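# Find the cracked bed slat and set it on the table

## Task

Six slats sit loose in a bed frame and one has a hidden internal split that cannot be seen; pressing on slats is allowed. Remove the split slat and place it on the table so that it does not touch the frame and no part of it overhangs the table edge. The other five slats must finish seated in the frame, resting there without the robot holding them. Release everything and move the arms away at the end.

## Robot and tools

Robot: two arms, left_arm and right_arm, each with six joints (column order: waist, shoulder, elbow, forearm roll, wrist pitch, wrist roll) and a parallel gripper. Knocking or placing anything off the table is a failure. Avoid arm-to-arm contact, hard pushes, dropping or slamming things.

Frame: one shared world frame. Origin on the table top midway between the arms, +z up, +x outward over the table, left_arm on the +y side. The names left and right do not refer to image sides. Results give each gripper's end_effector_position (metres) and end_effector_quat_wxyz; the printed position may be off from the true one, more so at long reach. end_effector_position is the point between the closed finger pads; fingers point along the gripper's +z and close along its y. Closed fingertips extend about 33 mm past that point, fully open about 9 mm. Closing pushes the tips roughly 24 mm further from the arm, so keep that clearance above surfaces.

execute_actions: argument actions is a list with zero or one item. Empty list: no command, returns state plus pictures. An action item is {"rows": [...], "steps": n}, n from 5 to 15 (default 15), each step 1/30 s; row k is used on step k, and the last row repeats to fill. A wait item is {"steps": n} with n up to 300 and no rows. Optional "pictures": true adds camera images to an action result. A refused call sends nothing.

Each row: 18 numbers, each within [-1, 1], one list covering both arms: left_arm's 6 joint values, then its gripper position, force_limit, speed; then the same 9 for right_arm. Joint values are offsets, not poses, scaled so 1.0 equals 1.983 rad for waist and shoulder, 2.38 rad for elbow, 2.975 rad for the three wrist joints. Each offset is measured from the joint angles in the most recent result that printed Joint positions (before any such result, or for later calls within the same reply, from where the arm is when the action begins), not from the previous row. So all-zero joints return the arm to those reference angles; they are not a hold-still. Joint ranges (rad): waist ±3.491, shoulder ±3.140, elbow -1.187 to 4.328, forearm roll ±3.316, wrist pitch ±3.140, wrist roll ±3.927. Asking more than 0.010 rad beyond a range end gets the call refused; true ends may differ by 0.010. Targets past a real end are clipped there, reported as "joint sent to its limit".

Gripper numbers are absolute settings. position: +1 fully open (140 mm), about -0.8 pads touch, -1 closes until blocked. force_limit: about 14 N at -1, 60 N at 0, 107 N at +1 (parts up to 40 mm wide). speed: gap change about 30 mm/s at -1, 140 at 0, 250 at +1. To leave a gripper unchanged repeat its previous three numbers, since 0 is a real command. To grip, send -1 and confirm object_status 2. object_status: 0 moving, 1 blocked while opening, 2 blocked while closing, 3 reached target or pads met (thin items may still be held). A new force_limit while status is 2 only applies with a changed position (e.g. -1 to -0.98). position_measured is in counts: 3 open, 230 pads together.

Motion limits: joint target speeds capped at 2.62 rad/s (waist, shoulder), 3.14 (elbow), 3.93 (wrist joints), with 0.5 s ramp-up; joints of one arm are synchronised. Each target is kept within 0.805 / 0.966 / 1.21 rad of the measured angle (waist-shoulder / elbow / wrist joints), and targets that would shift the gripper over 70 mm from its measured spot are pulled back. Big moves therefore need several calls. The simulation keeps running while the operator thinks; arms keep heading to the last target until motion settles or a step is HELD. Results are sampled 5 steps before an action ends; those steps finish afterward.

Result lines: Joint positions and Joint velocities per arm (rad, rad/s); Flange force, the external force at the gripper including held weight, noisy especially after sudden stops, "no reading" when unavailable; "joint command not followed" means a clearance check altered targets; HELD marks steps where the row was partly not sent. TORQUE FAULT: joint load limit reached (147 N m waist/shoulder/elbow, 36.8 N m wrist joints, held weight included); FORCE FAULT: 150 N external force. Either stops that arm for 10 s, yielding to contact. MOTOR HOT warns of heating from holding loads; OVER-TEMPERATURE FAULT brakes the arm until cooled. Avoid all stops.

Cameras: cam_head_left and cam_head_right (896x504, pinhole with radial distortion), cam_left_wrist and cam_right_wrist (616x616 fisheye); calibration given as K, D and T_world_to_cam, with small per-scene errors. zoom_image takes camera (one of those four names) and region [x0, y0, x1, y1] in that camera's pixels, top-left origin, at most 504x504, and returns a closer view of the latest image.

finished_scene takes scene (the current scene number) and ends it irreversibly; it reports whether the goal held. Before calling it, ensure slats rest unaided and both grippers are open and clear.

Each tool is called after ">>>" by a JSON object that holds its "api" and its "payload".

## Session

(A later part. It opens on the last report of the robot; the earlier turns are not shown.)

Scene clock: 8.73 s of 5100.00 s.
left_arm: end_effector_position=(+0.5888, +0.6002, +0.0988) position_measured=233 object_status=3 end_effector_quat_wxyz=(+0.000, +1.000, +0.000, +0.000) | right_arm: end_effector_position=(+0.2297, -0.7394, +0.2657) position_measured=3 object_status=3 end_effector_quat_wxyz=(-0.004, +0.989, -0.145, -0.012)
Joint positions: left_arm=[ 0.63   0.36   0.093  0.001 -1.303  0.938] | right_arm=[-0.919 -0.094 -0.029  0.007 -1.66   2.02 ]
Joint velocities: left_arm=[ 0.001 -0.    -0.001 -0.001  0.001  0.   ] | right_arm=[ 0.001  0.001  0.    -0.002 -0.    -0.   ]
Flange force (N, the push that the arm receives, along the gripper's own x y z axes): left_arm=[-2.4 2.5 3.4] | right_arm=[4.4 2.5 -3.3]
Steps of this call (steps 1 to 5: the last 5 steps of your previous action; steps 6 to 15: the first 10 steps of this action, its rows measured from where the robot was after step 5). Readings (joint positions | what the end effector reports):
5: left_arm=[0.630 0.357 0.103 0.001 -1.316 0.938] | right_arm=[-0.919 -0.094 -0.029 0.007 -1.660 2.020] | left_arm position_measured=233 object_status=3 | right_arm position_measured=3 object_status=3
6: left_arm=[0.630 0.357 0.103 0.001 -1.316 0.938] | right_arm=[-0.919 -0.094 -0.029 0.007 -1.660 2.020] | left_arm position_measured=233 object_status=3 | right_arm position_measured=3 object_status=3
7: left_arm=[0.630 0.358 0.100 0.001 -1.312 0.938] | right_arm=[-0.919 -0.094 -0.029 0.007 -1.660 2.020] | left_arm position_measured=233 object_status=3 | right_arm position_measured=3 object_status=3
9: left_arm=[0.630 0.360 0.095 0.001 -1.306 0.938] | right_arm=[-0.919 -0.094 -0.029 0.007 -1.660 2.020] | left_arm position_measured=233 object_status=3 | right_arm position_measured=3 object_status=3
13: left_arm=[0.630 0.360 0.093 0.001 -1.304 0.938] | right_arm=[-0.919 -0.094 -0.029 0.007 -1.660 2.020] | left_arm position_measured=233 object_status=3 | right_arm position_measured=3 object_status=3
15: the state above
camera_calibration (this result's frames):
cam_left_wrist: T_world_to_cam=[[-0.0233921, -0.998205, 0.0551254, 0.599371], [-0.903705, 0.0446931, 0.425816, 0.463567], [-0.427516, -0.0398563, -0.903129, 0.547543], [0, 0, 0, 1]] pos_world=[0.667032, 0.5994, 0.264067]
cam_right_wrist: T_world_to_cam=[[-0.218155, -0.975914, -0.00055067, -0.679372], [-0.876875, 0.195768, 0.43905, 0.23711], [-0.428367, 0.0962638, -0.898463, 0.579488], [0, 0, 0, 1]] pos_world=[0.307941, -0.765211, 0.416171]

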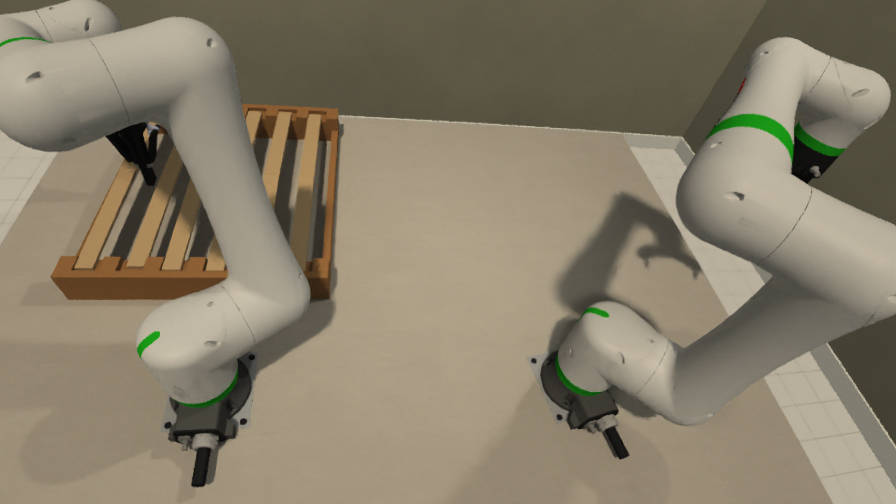

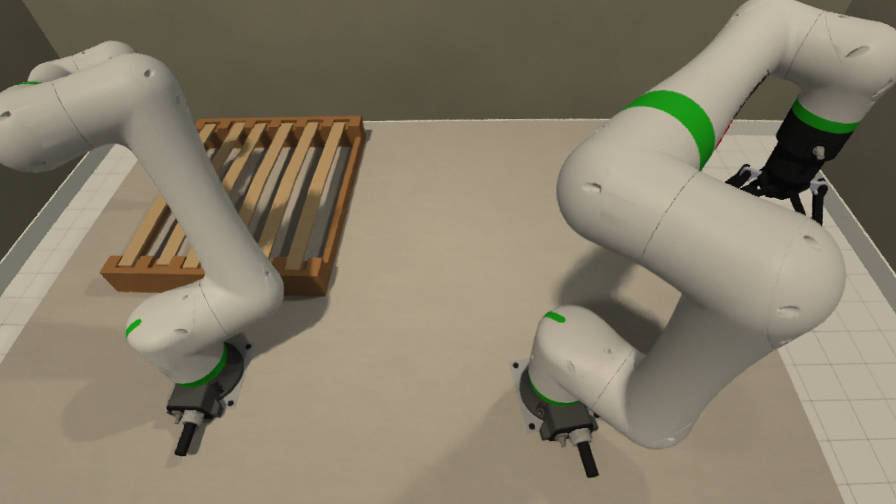

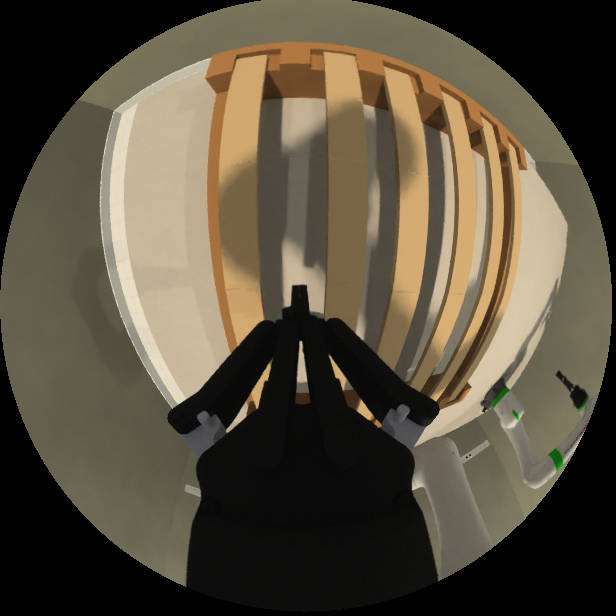

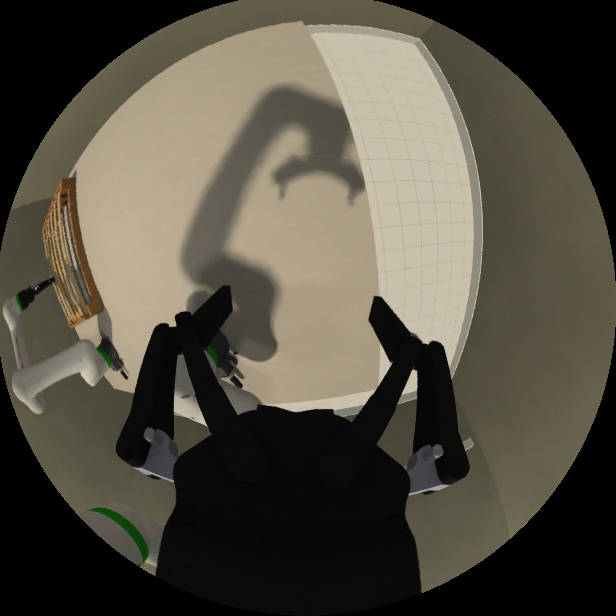

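>>> {"api": "execute_actions", "payload": {"actions": [{"rows":[[0,-0.011,0.032,0,-0.033,0,-1,0,0,0,0,0,0,0,0,1,0,0]],"steps":12}]}}

>>> {"api": "execute_actions", "payload": {"actions": [{"rows":[[-0.042,0,0,0,0,0.028,-1,0,0,0,0,0,0,0,0,1,0,0]],"steps":12}]}}

>>> {"api": "execute_actions", "payload": {"actions": [{"rows":[[0,0.006,-0.018,0,0.0184,0,-1,0,0,0,0,0,0,0,0,1,0,0]]}]}}

>>> {"api": "execute_actions", "payload": {"actions": [{"rows":[[0,0.002,-0.0056,0,0.0058,0,-1,0,0,0,0,0,0,0,0,1,0,0]]}], "pictures": true}}

Scene clock: 9.20 s of 5100.00 s.
left_arm: end_effector_position=(+0.5895, +0.6007, +0.1403) position_measured=233 object_status=3 end_effector_quat_wxyz=(+0.000, +1.000, +0.000, +0.001) | right_arm: end_effector_position=(+0.2297, -0.7394, +0.2657) position_measured=3 object_status=3 end_effector_quat_wxyz=(-0.004, +0.989, -0.145, -0.012)
Joint positions: left_arm=[ 0.63   0.339  0.164  0.001 -1.395  0.938] | right_arm=[-0.919 -0.094 -0.029  0.007 -1.66   2.02 ]
Joint velocities: left_arm=[ 0.    -0.047  0.165 -0.001 -0.216 -0.   ] | right_arm=[ 0.002  0.     0.    -0.002 -0.     0.   ]
Flange force (N, the push that the arm receives, along the gripper's own x y z axes): left_arm=[-5.3 4.3 -16.8] | right_arm=[3.8 2.3 -3.8]
Steps of this call (steps 1 to 5: the last 5 steps of your previous action; steps 6 to 7: the robot went on to your last target; steps 8 to 14: the first 7 steps of this action). Readings (joint positions | what the end effector reports):
8: left_arm=[0.630 0.360 0.093 0.001 -1.303 0.938] | right_arm=[-0.919 -0.094 -0.029 0.007 -1.660 2.020] | left_arm position_measured=233 object_status=3 | right_arm position_measured=3 object_status=3
9: left_arm=[0.630 0.359 0.096 0.001 -1.308 0.938] | right_arm=[-0.919 -0.094 -0.029 0.007 -1.660 2.020] | left_arm position_measured=233 object_status=3 | right_arm position_measured=3 object_status=3
11: left_arm=[0.630 0.351 0.124 0.001 -1.344 0.938] | right_arm=[-0.919 -0.094 -0.029 0.007 -1.660 2.020] | left_arm position_measured=233 object_status=3 | right_arm position_measured=3 object_status=3
14: the state above

Scene clock: 9.60 s of 5100.00 s.
left_arm: end_effector_position=(+0.6045, +0.5609, +0.1429) position_measured=233 object_status=3 end_effector_quat_wxyz=(+0.000, +1.000, -0.000, +0.000) | right_arm: end_effector_position=(+0.2297, -0.7394, +0.2657) position_measured=3 object_status=3 end_effector_quat_wxyz=(-0.004, +0.989, -0.145, -0.012)
Joint positions: left_arm=[ 0.556  0.338  0.169  0.001 -1.401  1.011] | right_arm=[-0.919 -0.094 -0.029  0.007 -1.66   2.02 ]
Joint velocities: left_arm=[-0.272 -0.001  0.    -0.    -0.     0.269] | right_arm=[ 0.     0.     0.     0.001  0.    -0.   ]
Flange force (N, the push that the arm receives, along the gripper's own x y z axes): left_arm=[7.2 15.8 2.5] | right_arm=[3.1 4.0 -4.5]
Steps of this call (steps 1 to 5: the last 5 steps of your previous action; steps 6 to 12: the first 7 steps of this action, its rows measured from where the robot was after step 5). Readings (joint positions | what the end effector reports):
5: left_arm=[0.630 0.338 0.169 0.001 -1.401 0.938] | right_arm=[-0.919 -0.094 -0.029 0.007 -1.660 2.020] | left_arm position_measured=233 object_status=3 | right_arm position_measured=3 object_status=3
6: left_arm=[0.630 0.338 0.169 0.001 -1.401 0.938] | right_arm=[-0.919 -0.094 -0.029 0.007 -1.660 2.020] | left_arm position_measured=233 object_status=3 | right_arm position_measured=3 object_status=3
7: left_arm=[0.627 0.338 0.169 0.001 -1.401 0.941] | right_arm=[-0.919 -0.094 -0.029 0.007 -1.660 2.020] | left_arm position_measured=233 object_status=3 | right_arm position_measured=3 object_status=3
9: left_arm=[0.603 0.338 0.169 0.001 -1.401 0.965] | right_arm=[-0.919 -0.094 -0.029 0.007 -1.660 2.020] | left_arm position_measured=233 object_status=3 | right_arm position_measured=3 object_status=3
12: the state above

Scene clock: 10.10 s of 5100.00 s.
left_arm: end_effector_position=(+0.6063, +0.5559, +0.1184) position_measured=233 object_status=3 end_effector_quat_wxyz=(+0.000, +1.000, +0.000, +0.000) | right_arm: end_effector_position=(+0.2297, -0.7394, +0.2657) position_measured=3 object_status=3 end_effector_quat_wxyz=(-0.004, +0.989, -0.145, -0.012)
Joint positions: left_arm=[ 0.547  0.35   0.126  0.001 -1.347  1.021] | right_arm=[-0.919 -0.094 -0.029  0.007 -1.66   2.02 ]
Joint velocities: left_arm=[-0.     0.002 -0.004 -0.001  0.006  0.   ] | right_arm=[-0.002  0.     0.    -0.001 -0.    -0.   ]
Flange force (N, the push that the arm receives, along the gripper's own x y z axes): left_arm=[-4.5 2.1 -3.5] | right_arm=[4.3 3.4 -2.9]
Steps of this call (steps 1 to 5: the last 5 steps of your previous action; steps 6 to 15: the first 10 steps of this action, its rows measured from where the robot was after step 5). Readings (joint positions | what the end effector reports):
5: left_arm=[0.547 0.338 0.169 0.001 -1.401 1.021] | right_arm=[-0.919 -0.094 -0.029 0.007 -1.660 2.020] | left_arm position_measured=233 object_status=3 | right_arm position_measured=3 object_status=3
6: left_arm=[0.547 0.338 0.169 0.001 -1.401 1.021] | right_arm=[-0.919 -0.094 -0.029 0.007 -1.660 2.020] | left_arm position_measured=233 object_status=3 | right_arm position_measured=3 object_status=3
7: left_arm=[0.547 0.339 0.165 0.001 -1.396 1.021] | right_arm=[-0.919 -0.094 -0.029 0.007 -1.660 2.020] | left_arm position_measured=233 object_status=3 | right_arm position_measured=3 object_status=3
9: left_arm=[0.547 0.346 0.142 0.001 -1.367 1.021] | right_arm=[-0.919 -0.094 -0.029 0.007 -1.660 2.020] | left_arm position_measured=233 object_status=3 | right_arm position_measured=3 object_status=3
13: left_arm=[0.547 0.350 0.127 0.001 -1.348 1.021] | right_arm=[-0.919 -0.094 -0.029 0.007 -1.660 2.020] | left_arm position_measured=233 object_status=3 | right_arm position_measured=3 object_status=3
15: the state above

Scene clock: 10.60 s of 5100.00 s.
left_arm: end_effector_position=(+0.6061, +0.5558, +0.1106) position_measured=233 object_status=3 end_effector_quat_wxyz=(+0.000, +1.000, +0.000, +0.000) | right_arm: end_effector_position=(+0.2297, -0.7394, +0.2657) position_measured=3 object_status=3 end_effector_quat_wxyz=(-0.004, +0.989, -0.145, -0.012)
Joint positions: left_arm=[ 0.547  0.354  0.113  0.001 -1.33   1.021] | right_arm=[-0.919 -0.094 -0.029  0.007 -1.66   2.02 ]
Joint velocities: left_arm=[-0.     0.001 -0.002  0.     0.002  0.   ] | right_arm=[-0.    -0.     0.     0.001 -0.    -0.001]
Flange force (N, the push that the arm receives, along the gripper's own x y z axes): left_arm=[-0.5 0.1 -55.4] | right_arm=[5.4 6.3 -4.9]
Steps of this call (steps 1 to 5: the last 5 steps of your previous action; steps 6 to 15: the first 10 steps of this action, its rows measured from where the robot was after step 5). Readings (joint positions | what the end effector reports):
5: left_arm=[0.547 0.350 0.126 0.001 -1.347 1.021] | right_arm=[-0.919 -0.094 -0.029 0.007 -1.660 2.020] | left_arm position_measured=233 object_status=3 | right_arm position_measured=3 object_status=3
6: left_arm=[0.547 0.350 0.126 0.001 -1.346 1.021] | right_arm=[-0.919 -0.094 -0.029 0.007 -1.660 2.020] | left_arm position_measured=233 object_status=3 | right_arm position_measured=3 object_status=3
7: left_arm=[0.547 0.351 0.123 0.001 -1.342 1.021] | right_arm=[-0.919 -0.094 -0.029 0.007 -1.660 2.020] | left_arm position_measured=233 object_status=3 | right_arm position_measured=3 object_status=3
9: left_arm=[0.547 0.353 0.116 0.001 -1.333 1.021] | right_arm=[-0.919 -0.094 -0.029 0.007 -1.660 2.020] | left_arm position_measured=233 object_status=3 | right_arm position_measured=3 object_status=3
13: left_arm=[0.547 0.354 0.113 0.001 -1.330 1.021] | right_arm=[-0.919 -0.094 -0.029 0.007 -1.660 2.020] | left_arm position_measured=233 object_status=3 | right_arm position_measured=3 object_status=3
15: the state above
camera_calibration (this result's frames):
cam_left_wrist: T_world_to_cam=[[-0.0232636, -0.998203, 0.0552268, 0.554757], [-0.903716, 0.0446195, 0.4258, 0.476284], [-0.427499, -0.0400038, -0.90313, 0.563901], [0, 0, 0, 1]] pos_world=[0.684399, 0.555067, 0.275837]
cam_right_wrist: T_world_to_cam=[[-0.218155, -0.975914, -0.000550798, -0.679372], [-0.876875, 0.195769, 0.439049, 0.23711], [-0.428367, 0.096264, -0.898463, 0.579488], [0, 0, 0, 1]] pos_world=[0.307941, -0.765211, 0.416171]

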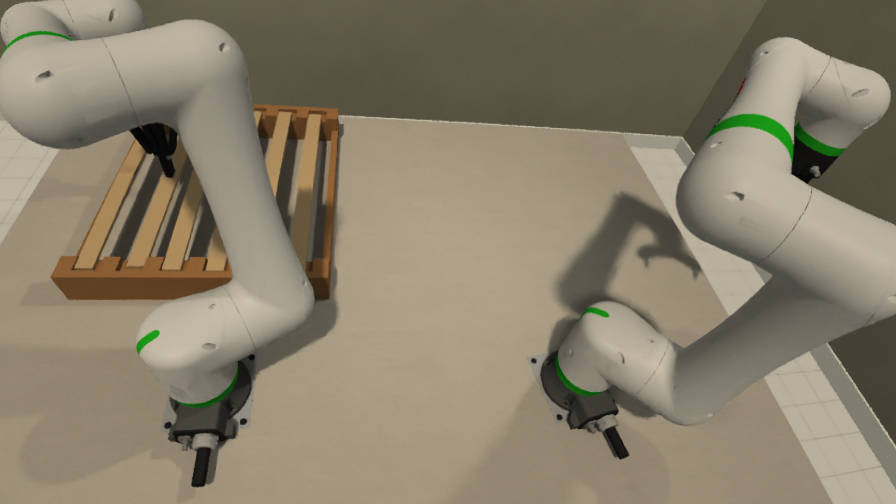

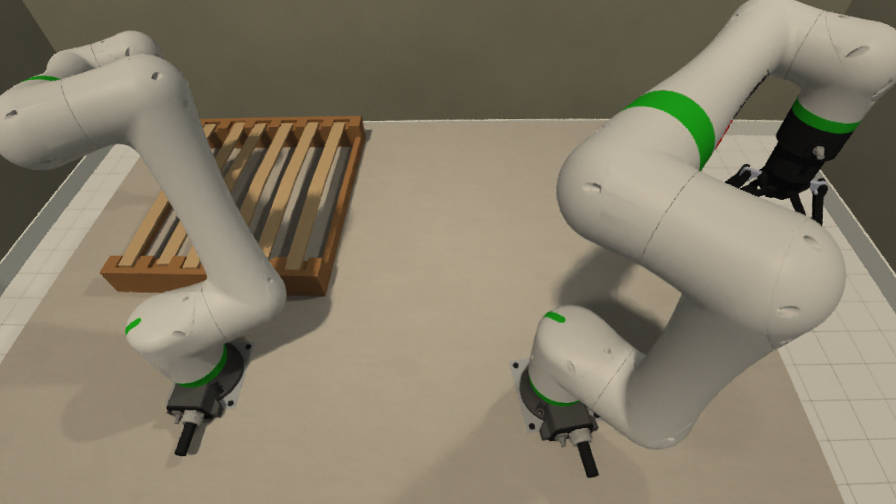

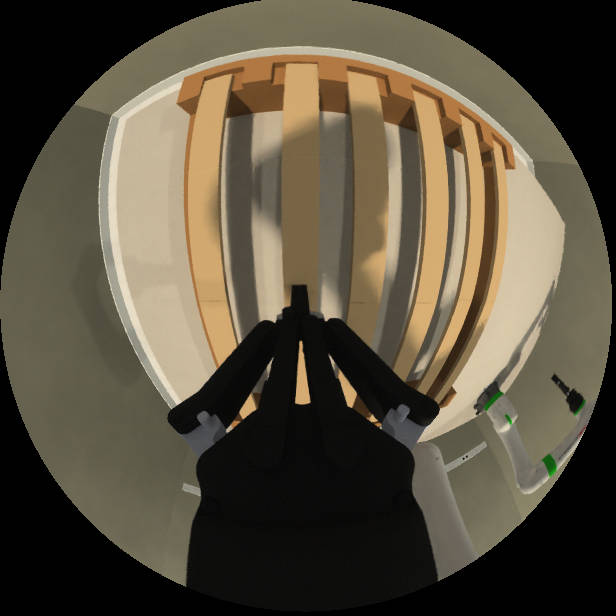

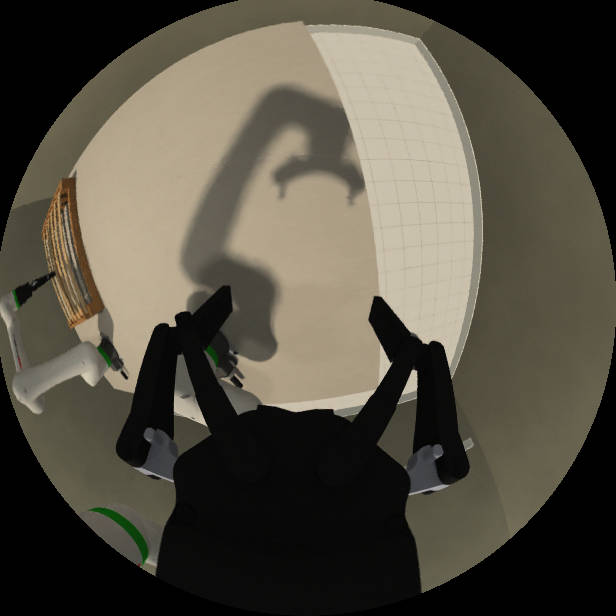

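>>> {"api": "execute_actions", "payload": {"actions": [{"rows":[[0,-0.008,0.0236,0,-0.024,0,-1,0,0,0,0,0,0,0,0,1,0,0]],"steps":11}]}}

>>> {"api": "execute_actions", "payload": {"actions": [{"rows":[[0.0787,0.0328,0.036,0,-0.0074,-0.052,0.05,0,0.5,0,0,0,0,0,0,1,0,0]]}]}}

>>> {"api": "execute_actions", "payload": {"actions": [{"rows":[[0,0.0043,-0.0145,0,0.0145,0,0.05,0,0.5,0,0,0,0,0,0,1,0,0]]}], "pictures": true}}

Scene clock: 11.10 s of 5100.00 s.
left_arm: end_effector_position=(+0.6066, +0.5561, +0.1397) position_measured=233 object_status=3 end_effector_quat_wxyz=(+0.000, +1.000, +0.000, +0.001) | right_arm: end_effector_position=(+0.2297, -0.7394, +0.2657) position_measured=3 object_status=3 end_effector_quat_wxyz=(-0.004, +0.989, -0.145, -0.012)
Joint positions: left_arm=[ 0.547  0.34   0.164  0.001 -1.394  1.021] | right_arm=[-0.919 -0.094 -0.029  0.007 -1.66   2.02 ]
Joint velocities: left_arm=[ 0.    -0.052  0.165  0.001 -0.211  0.   ] | right_arm=[ 0.001 -0.001 -0.     0.     0.    -0.   ]
Flange force (N, the push that the arm receives, along the gripper's own x y z axes): left_arm=[-7.7 2.0 -18.4] | right_arm=[4.7 4.8 -4.0]
Steps of this call (steps 1 to 5: the last 5 steps of your previous action; steps 6 to 9: the robot went on to your last target; steps 10 to 15: the first 6 steps of this action). Readings (joint positions | what the end effector reports):
10: left_arm=[0.547 0.354 0.113 0.001 -1.329 1.021] | right_arm=[-0.919 -0.094 -0.029 0.007 -1.660 2.020] | left_arm position_measured=233 object_status=3 | right_arm position_measured=3 object_status=3
11: left_arm=[0.547 0.353 0.117 0.001 -1.334 1.021] | right_arm=[-0.919 -0.094 -0.029 0.007 -1.660 2.020] | left_arm position_measured=233 object_status=3 | right_arm position_measured=3 object_status=3
13: left_arm=[0.547 0.347 0.142 0.001 -1.368 1.021] | right_arm=[-0.919 -0.094 -0.029 0.007 -1.660 2.020] | left_arm position_measured=233 object_status=3 | right_arm position_measured=3 object_status=3
15: the state above

Scene clock: 11.60 s of 5100.00 s.
left_arm: end_effector_position=(+0.5930, +0.6475, +0.1420) position_measured=143 object_status=0 end_effector_quat_wxyz=(+0.001, +1.000, +0.001, +0.000) | right_arm: end_effector_position=(+0.2297, -0.7394, +0.2657) position_measured=3 object_status=3 end_effector_quat_wxyz=(-0.004, +0.989, -0.145, -0.012)
Joint positions: left_arm=[ 0.691  0.398  0.248  0.001 -1.421  0.879] | right_arm=[-0.919 -0.094 -0.029  0.007 -1.66   2.02 ]
Joint velocities: left_arm=[ 0.298  0.126  0.163 -0.001 -0.041 -0.294] | right_arm=[-0.001 -0.001 -0.     0.001 -0.    -0.   ]
Flange force (N, the push that the arm receives, along the gripper's own x y z axes): left_arm=[6.6 -20.4 5.5] | right_arm=[3.9 3.4 -2.7]
Steps of this call (steps 1 to 5: the last 5 steps of your previous action; steps 6 to 15: the first 10 steps of this action, its rows measured from where the robot was after step 5). Readings (joint positions | what the end effector reports):
5: left_arm=[0.547 0.338 0.169 0.001 -1.401 1.021] | right_arm=[-0.919 -0.094 -0.029 0.007 -1.660 2.020] | left_arm position_measured=233 object_status=3 | right_arm position_measured=3 object_status=3
6: left_arm=[0.547 0.338 0.169 0.001 -1.401 1.021] | right_arm=[-0.919 -0.094 -0.029 0.007 -1.660 2.020] | left_arm position_measured=233 object_status=0 | right_arm position_measured=3 object_status=3
7: left_arm=[0.551 0.339 0.171 0.001 -1.402 1.018] | right_arm=[-0.919 -0.094 -0.029 0.007 -1.660 2.020] | left_arm position_measured=233 object_status=0 | right_arm position_measured=3 object_status=3
9: left_arm=[0.574 0.349 0.184 0.001 -1.405 0.994] | right_arm=[-0.919 -0.094 -0.029 0.007 -1.660 2.020] | left_arm position_measured=207 object_status=0 | right_arm position_measured=3 object_status=3
13: left_arm=[0.662 0.386 0.232 0.001 -1.417 0.907] | right_arm=[-0.919 -0.094 -0.029 0.007 -1.660 2.020] | left_arm position_measured=164 object_status=0 | right_arm position_measured=3 object_status=3
15: the state above

Scene clock: 12.10 s of 5100.00 s.
left_arm: end_effector_position=(+0.5913, +0.6553, +0.1225) position_measured=123 object_status=3 end_effector_quat_wxyz=(+0.000, +1.000, +0.001, +0.000) | right_arm: end_effector_position=(+0.2297, -0.7394, +0.2657) position_measured=3 object_status=3 end_effector_quat_wxyz=(-0.004, +0.989, -0.145, -0.012)
Joint positions: left_arm=[ 0.703  0.412  0.22   0.001 -1.38   0.866] | right_arm=[-0.919 -0.094 -0.029  0.007 -1.66   2.02 ]
Joint velocities: left_arm=[ 0.     0.002 -0.004 -0.001  0.004 -0.001] | right_arm=[ 0.     0.    -0.     0.001 -0.    -0.   ]
Flange force (N, the push that the arm receives, along the gripper's own x y z axes): left_arm=[-2.6 0.3 5.7] | right_arm=[2.4 8.4 -4.9]
Steps of this call (steps 1 to 5: the last 5 steps of your previous action; steps 6 to 15: the first 10 steps of this action, its rows measured from where the robot was after step 5). Readings (joint positions | what the end effector reports):
5: left_arm=[0.703 0.403 0.254 0.001 -1.423 0.866] | right_arm=[-0.919 -0.094 -0.029 0.007 -1.660 2.020] | left_arm position_measured=123 object_status=0 | right_arm position_measured=3 object_status=3
6: left_arm=[0.703 0.403 0.254 0.001 -1.423 0.866] | right_arm=[-0.919 -0.094 -0.029 0.007 -1.660 2.020] | left_arm position_measured=123 object_status=0 | right_arm position_measured=3 object_status=3
7: left_arm=[0.703 0.404 0.251 0.001 -1.418 0.866] | right_arm=[-0.919 -0.094 -0.029 0.007 -1.660 2.020] | left_arm position_measured=123 object_status=0 | right_arm position_measured=3 object_status=3
9: left_arm=[0.703 0.409 0.230 0.001 -1.393 0.866] | right_arm=[-0.919 -0.094 -0.029 0.007 -1.660 2.020] | left_arm position_measured=123 object_status=3 | right_arm position_measured=3 object_status=3
13: left_arm=[0.703 0.412 0.221 0.001 -1.380 0.866] | right_arm=[-0.919 -0.094 -0.029 0.007 -1.660 2.020] | left_arm position_measured=123 object_status=3 | right_arm position_measured=3 object_status=3
15: the state above
camera_calibration (this result's frames):
cam_left_wrist: T_world_to_cam=[[-0.0220297, -0.998207, 0.0556471, 0.652241], [-0.903546, 0.0437031, 0.426257, 0.453791], [-0.427924, -0.0408894, -0.902889, 0.573125], [0, 0, 0, 1]] pos_world=[0.669644, 0.654674, 0.287742]
cam_right_wrist: T_world_to_cam=[[-0.218155, -0.975914, -0.000550694, -0.679372], [-0.876875, 0.195768, 0.43905, 0.23711], [-0.428367, 0.0962638, -0.898463, 0.579488], [0, 0, 0, 1]] pos_world=[0.307941, -0.765211, 0.416171]

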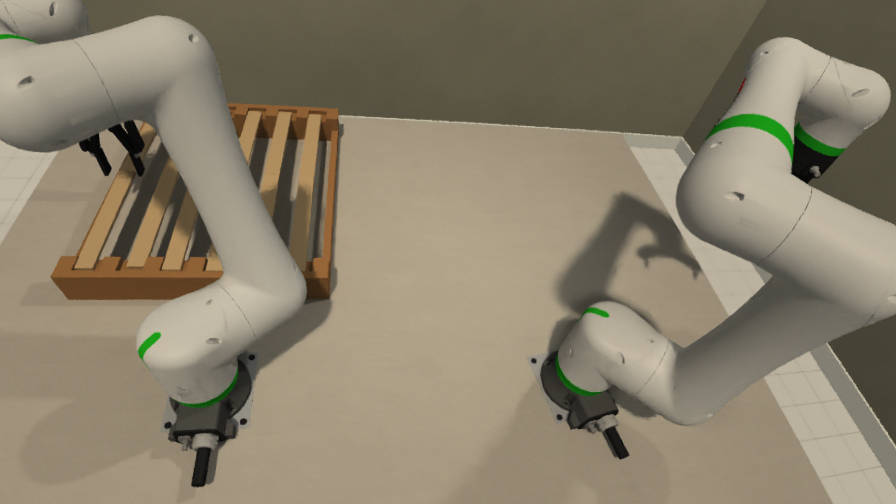

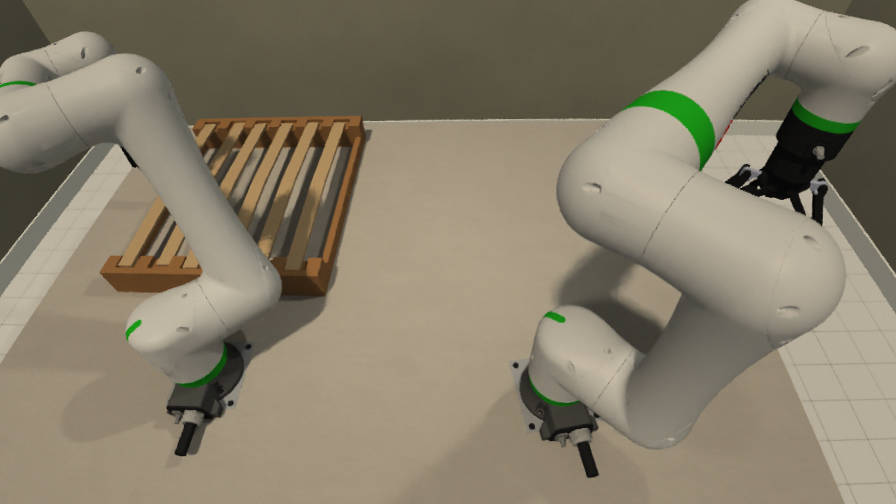

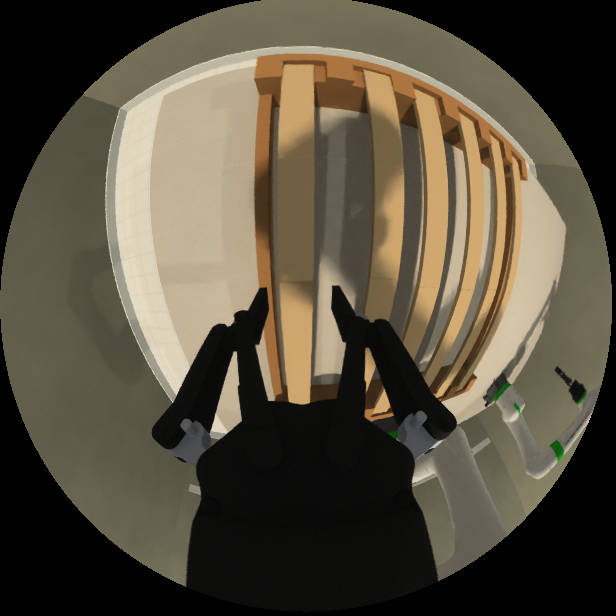

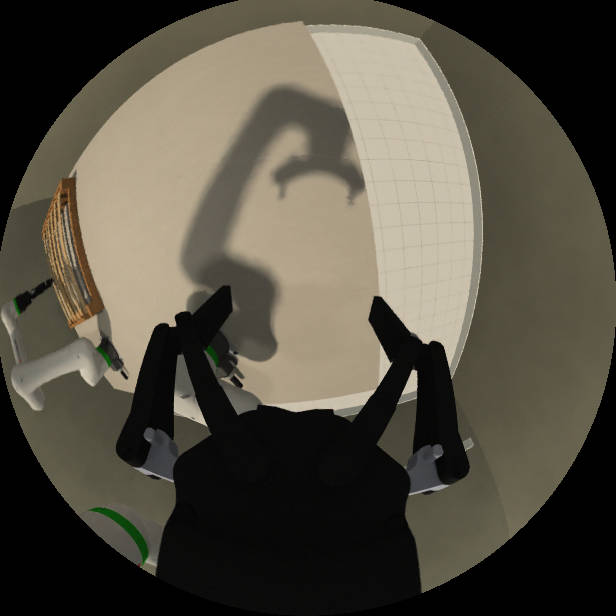

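>>> {"api": "execute_actions", "payload": {"actions": [{"rows":[[0.001,0.007,-0.0193,0,0.0201,0,-0.12,0,0.5,0,0,0,0,0,0,1,0,0]]}]}}

>>> {"api": "execute_actions", "payload": {"actions": [{"rows":[[0,0,0,0,0,0,-1,0,-0.3,0,0,0,0,0,0,1,0,0]]}]}}

>>> {"api": "execute_actions", "payload": {"actions": [{"rows":[[0,-0.012,0.04,0,-0.04,0,-1,0,-0.3,0,0,0,0,0,0,1,0,0]]}], "pictures": true}}

Scene clock: 12.67 s of 5100.00 s.
left_arm: end_effector_position=(+0.5904, +0.6560, +0.0953) position_measured=144 object_status=0 end_effector_quat_wxyz=(+0.000, +1.000, +0.002, +0.000) | right_arm: end_effector_position=(+0.2297, -0.7394, +0.2657) position_measured=3 object_status=3 end_effector_quat_wxyz=(-0.004, +0.989, -0.145, -0.012)
Joint positions: left_arm=[ 0.705  0.425  0.174  0.001 -1.32   0.866] | right_arm=[-0.919 -0.094 -0.029  0.007 -1.66   2.02 ]
Joint velocities: left_arm=[ 0.     0.    -0.004 -0.     0.005 -0.001] | right_arm=[-0.    -0.001 -0.    -0.001  0.    -0.   ]
Flange force (N, the push that the arm receives, along the gripper's own x y z axes): left_arm=[9.6 -1.9 0.9] | right_arm=[5.6 2.3 -5.5]
Steps of this call (steps 1 to 5: the last 5 steps of your previous action; steps 6 to 7: the robot went on to your last target; steps 8 to 17: the first 10 steps of this action). Readings (joint positions | what the end effector reports):
8: left_arm=[0.703 0.412 0.220 0.001 -1.379 0.866] | right_arm=[-0.919 -0.094 -0.029 0.007 -1.660 2.020] | left_arm position_measured=123 object_status=0 | right_arm position_measured=3 object_status=3
9: left_arm=[0.703 0.413 0.216 0.001 -1.374 0.866] | right_arm=[-0.919 -0.094 -0.029 0.007 -1.660 2.020] | left_arm position_measured=128 object_status=0 | right_arm position_measured=3 object_status=3
11: left_arm=[0.704 0.420 0.192 0.001 -1.344 0.866] | right_arm=[-0.919 -0.094 -0.029 0.007 -1.660 2.020] | left_arm position_measured=144 object_status=0 | right_arm position_measured=3 object_status=3
15: left_arm=[0.705 0.425 0.175 0.001 -1.321 0.866] | right_arm=[-0.919 -0.094 -0.029 0.007 -1.660 2.020] | left_arm position_measured=144 object_status=0 | right_arm position_measured=3 object_status=3
17: the state above

Scene clock: 13.17 s of 5100.00 s.
left_arm: end_effector_position=(+0.5904, +0.6560, +0.0951) position_measured=177 object_status=0 end_effector_quat_wxyz=(+0.000, +1.000, +0.002, +0.000) | right_arm: end_effector_position=(+0.2297, -0.7394, +0.2657) position_measured=3 object_status=3 end_effector_quat_wxyz=(-0.004, +0.989, -0.145, -0.012)
Joint positions: left_arm=[ 0.705  0.425  0.174  0.001 -1.32   0.866] | right_arm=[-0.919 -0.094 -0.029  0.007 -1.66   2.02 ]
Joint velocities: left_arm=[ 0.001  0.002 -0.     0.    -0.     0.002] | right_arm=[-0.001  0.    -0.     0.002  0.     0.   ]
Flange force (N, the push that the arm receives, along the gripper's own x y z axes): left_arm=[-0.6 2.3 4.0] | right_arm=[2.8 2.9 -3.3]
Steps of this call (steps 1 to 5: the last 5 steps of your previous action; steps 6 to 15: the first 10 steps of this action, its rows measured from where the robot was after step 5). Readings (joint positions | what the end effector reports):
5: left_arm=[0.705 0.425 0.174 0.001 -1.320 0.866] | right_arm=[-0.919 -0.094 -0.029 0.007 -1.660 2.020] | left_arm position_measured=144 object_status=3 | right_arm position_measured=3 object_status=3
6: left_arm=[0.705 0.425 0.174 0.001 -1.320 0.866] | right_arm=[-0.919 -0.094 -0.029 0.007 -1.660 2.020] | left_arm position_measured=144 object_status=0 | right_arm position_measured=3 object_status=3
7: left_arm=[0.705 0.425 0.174 0.001 -1.320 0.866] | right_arm=[-0.919 -0.094 -0.029 0.007 -1.660 2.020] | left_arm position_measured=148 object_status=0 | right_arm position_measured=3 object_status=3
9: left_arm=[0.705 0.425 0.174 0.001 -1.320 0.866] | right_arm=[-0.919 -0.094 -0.029 0.007 -1.660 2.020] | left_arm position_measured=159 object_status=0 | right_arm position_measured=3 object_status=3
13: left_arm=[0.705 0.425 0.174 0.001 -1.320 0.866] | right_arm=[-0.919 -0.094 -0.029 0.007 -1.660 2.020] | left_arm position_measured=177 object_status=0 | right_arm position_measured=3 object_status=3
15: the state above

Scene clock: 13.67 s of 5100.00 s.
left_arm: end_effector_position=(+0.5909, +0.6565, +0.1489) position_measured=177 object_status=2 end_effector_quat_wxyz=(+0.001, +1.000, +0.002, +0.000) | right_arm: end_effector_position=(+0.2297, -0.7394, +0.2657) position_measured=3 object_status=3 end_effector_quat_wxyz=(-0.004, +0.989, -0.145, -0.012)
Joint positions: left_arm=[ 0.705  0.402  0.269  0.001 -1.438  0.866] | right_arm=[-0.919 -0.094 -0.029  0.007 -1.66   2.02 ]
Joint velocities: left_arm=[ 0.     0.001  0.01   0.    -0.014 -0.001] | right_arm=[-0.     0.     0.    -0.001  0.     0.   ]
Flange force (N, the push that the arm receives, along the gripper's own x y z axes): left_arm=[0.4 1.9 7.3] | right_arm=[3.7 4.4 -3.6]
Steps of this call (steps 1 to 5: the last 5 steps of your previous action; steps 6 to 15: the first 10 steps of this action, its rows measured from where the robot was after step 5). Readings (joint positions | what the end effector reports):
5: left_arm=[0.705 0.425 0.174 0.001 -1.320 0.866] | right_arm=[-0.919 -0.094 -0.029 0.007 -1.660 2.020] | left_arm position_measured=177 object_status=2 | right_arm position_measured=3 object_status=3
6: left_arm=[0.705 0.425 0.174 0.001 -1.320 0.866] | right_arm=[-0.919 -0.094 -0.029 0.007 -1.660 2.020] | left_arm position_measured=177 object_status=2 | right_arm position_measured=3 object_status=3
7: left_arm=[0.705 0.425 0.178 0.001 -1.325 0.866] | right_arm=[-0.919 -0.094 -0.029 0.007 -1.660 2.020] | left_arm position_measured=177 object_status=2 | right_arm position_measured=3 object_status=3
9: left_arm=[0.705 0.418 0.207 0.001 -1.361 0.866] | right_arm=[-0.919 -0.094 -0.029 0.007 -1.660 2.020] | left_arm position_measured=177 object_status=2 | right_arm position_measured=3 object_status=3
13: left_arm=[0.705 0.402 0.266 0.001 -1.435 0.866] | right_arm=[-0.919 -0.094 -0.029 0.007 -1.660 2.020] | left_arm position_measured=177 object_status=2 | right_arm position_measured=3 object_status=3
15: the state above
camera_calibration (this result's frames):
cam_left_wrist: T_world_to_cam=[[-0.020085, -0.998244, 0.0557228, 0.650864], [-0.903577, 0.0419803, 0.426363, 0.443305], [-0.427954, -0.0417864, -0.902834, 0.597417], [0, 0, 0, 1]] pos_world=[0.6693, 0.656075, 0.314091]
cam_right_wrist: T_world_to_cam=[[-0.218155, -0.975914, -0.000550752, -0.679372], [-0.876875, 0.195768, 0.43905, 0.23711], [-0.428367, 0.0962638, -0.898463, 0.579488], [0, 0, 0, 1]] pos_world=[0.307941, -0.765211, 0.416171]

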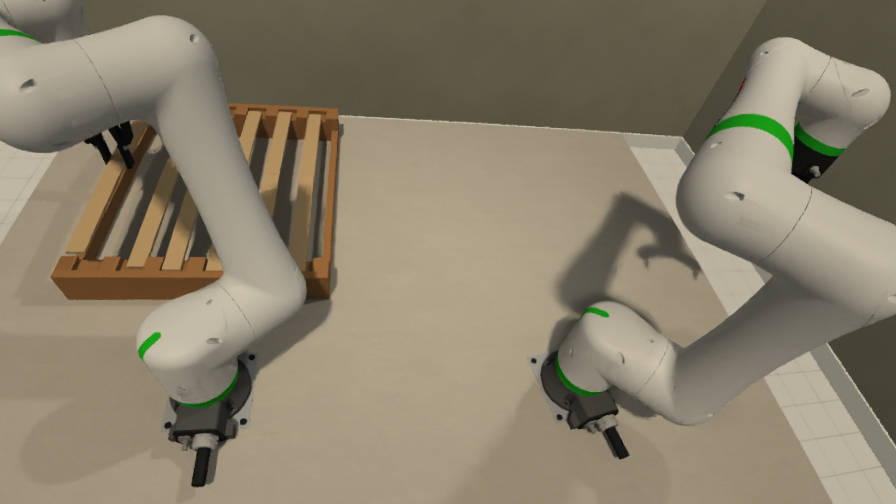

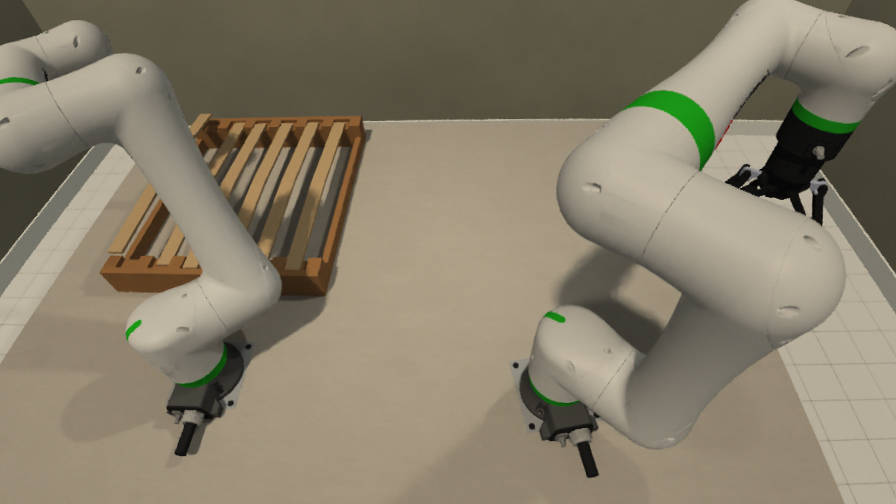

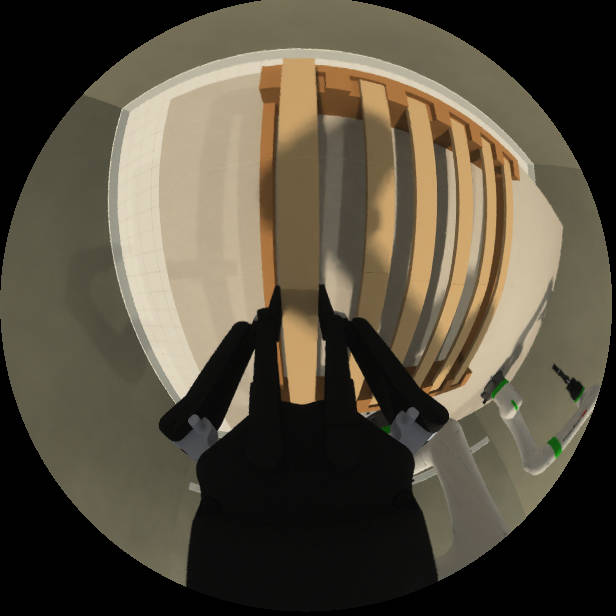

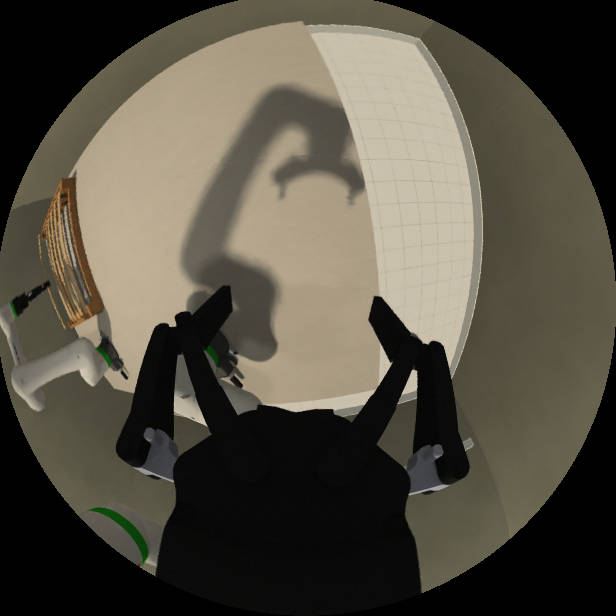

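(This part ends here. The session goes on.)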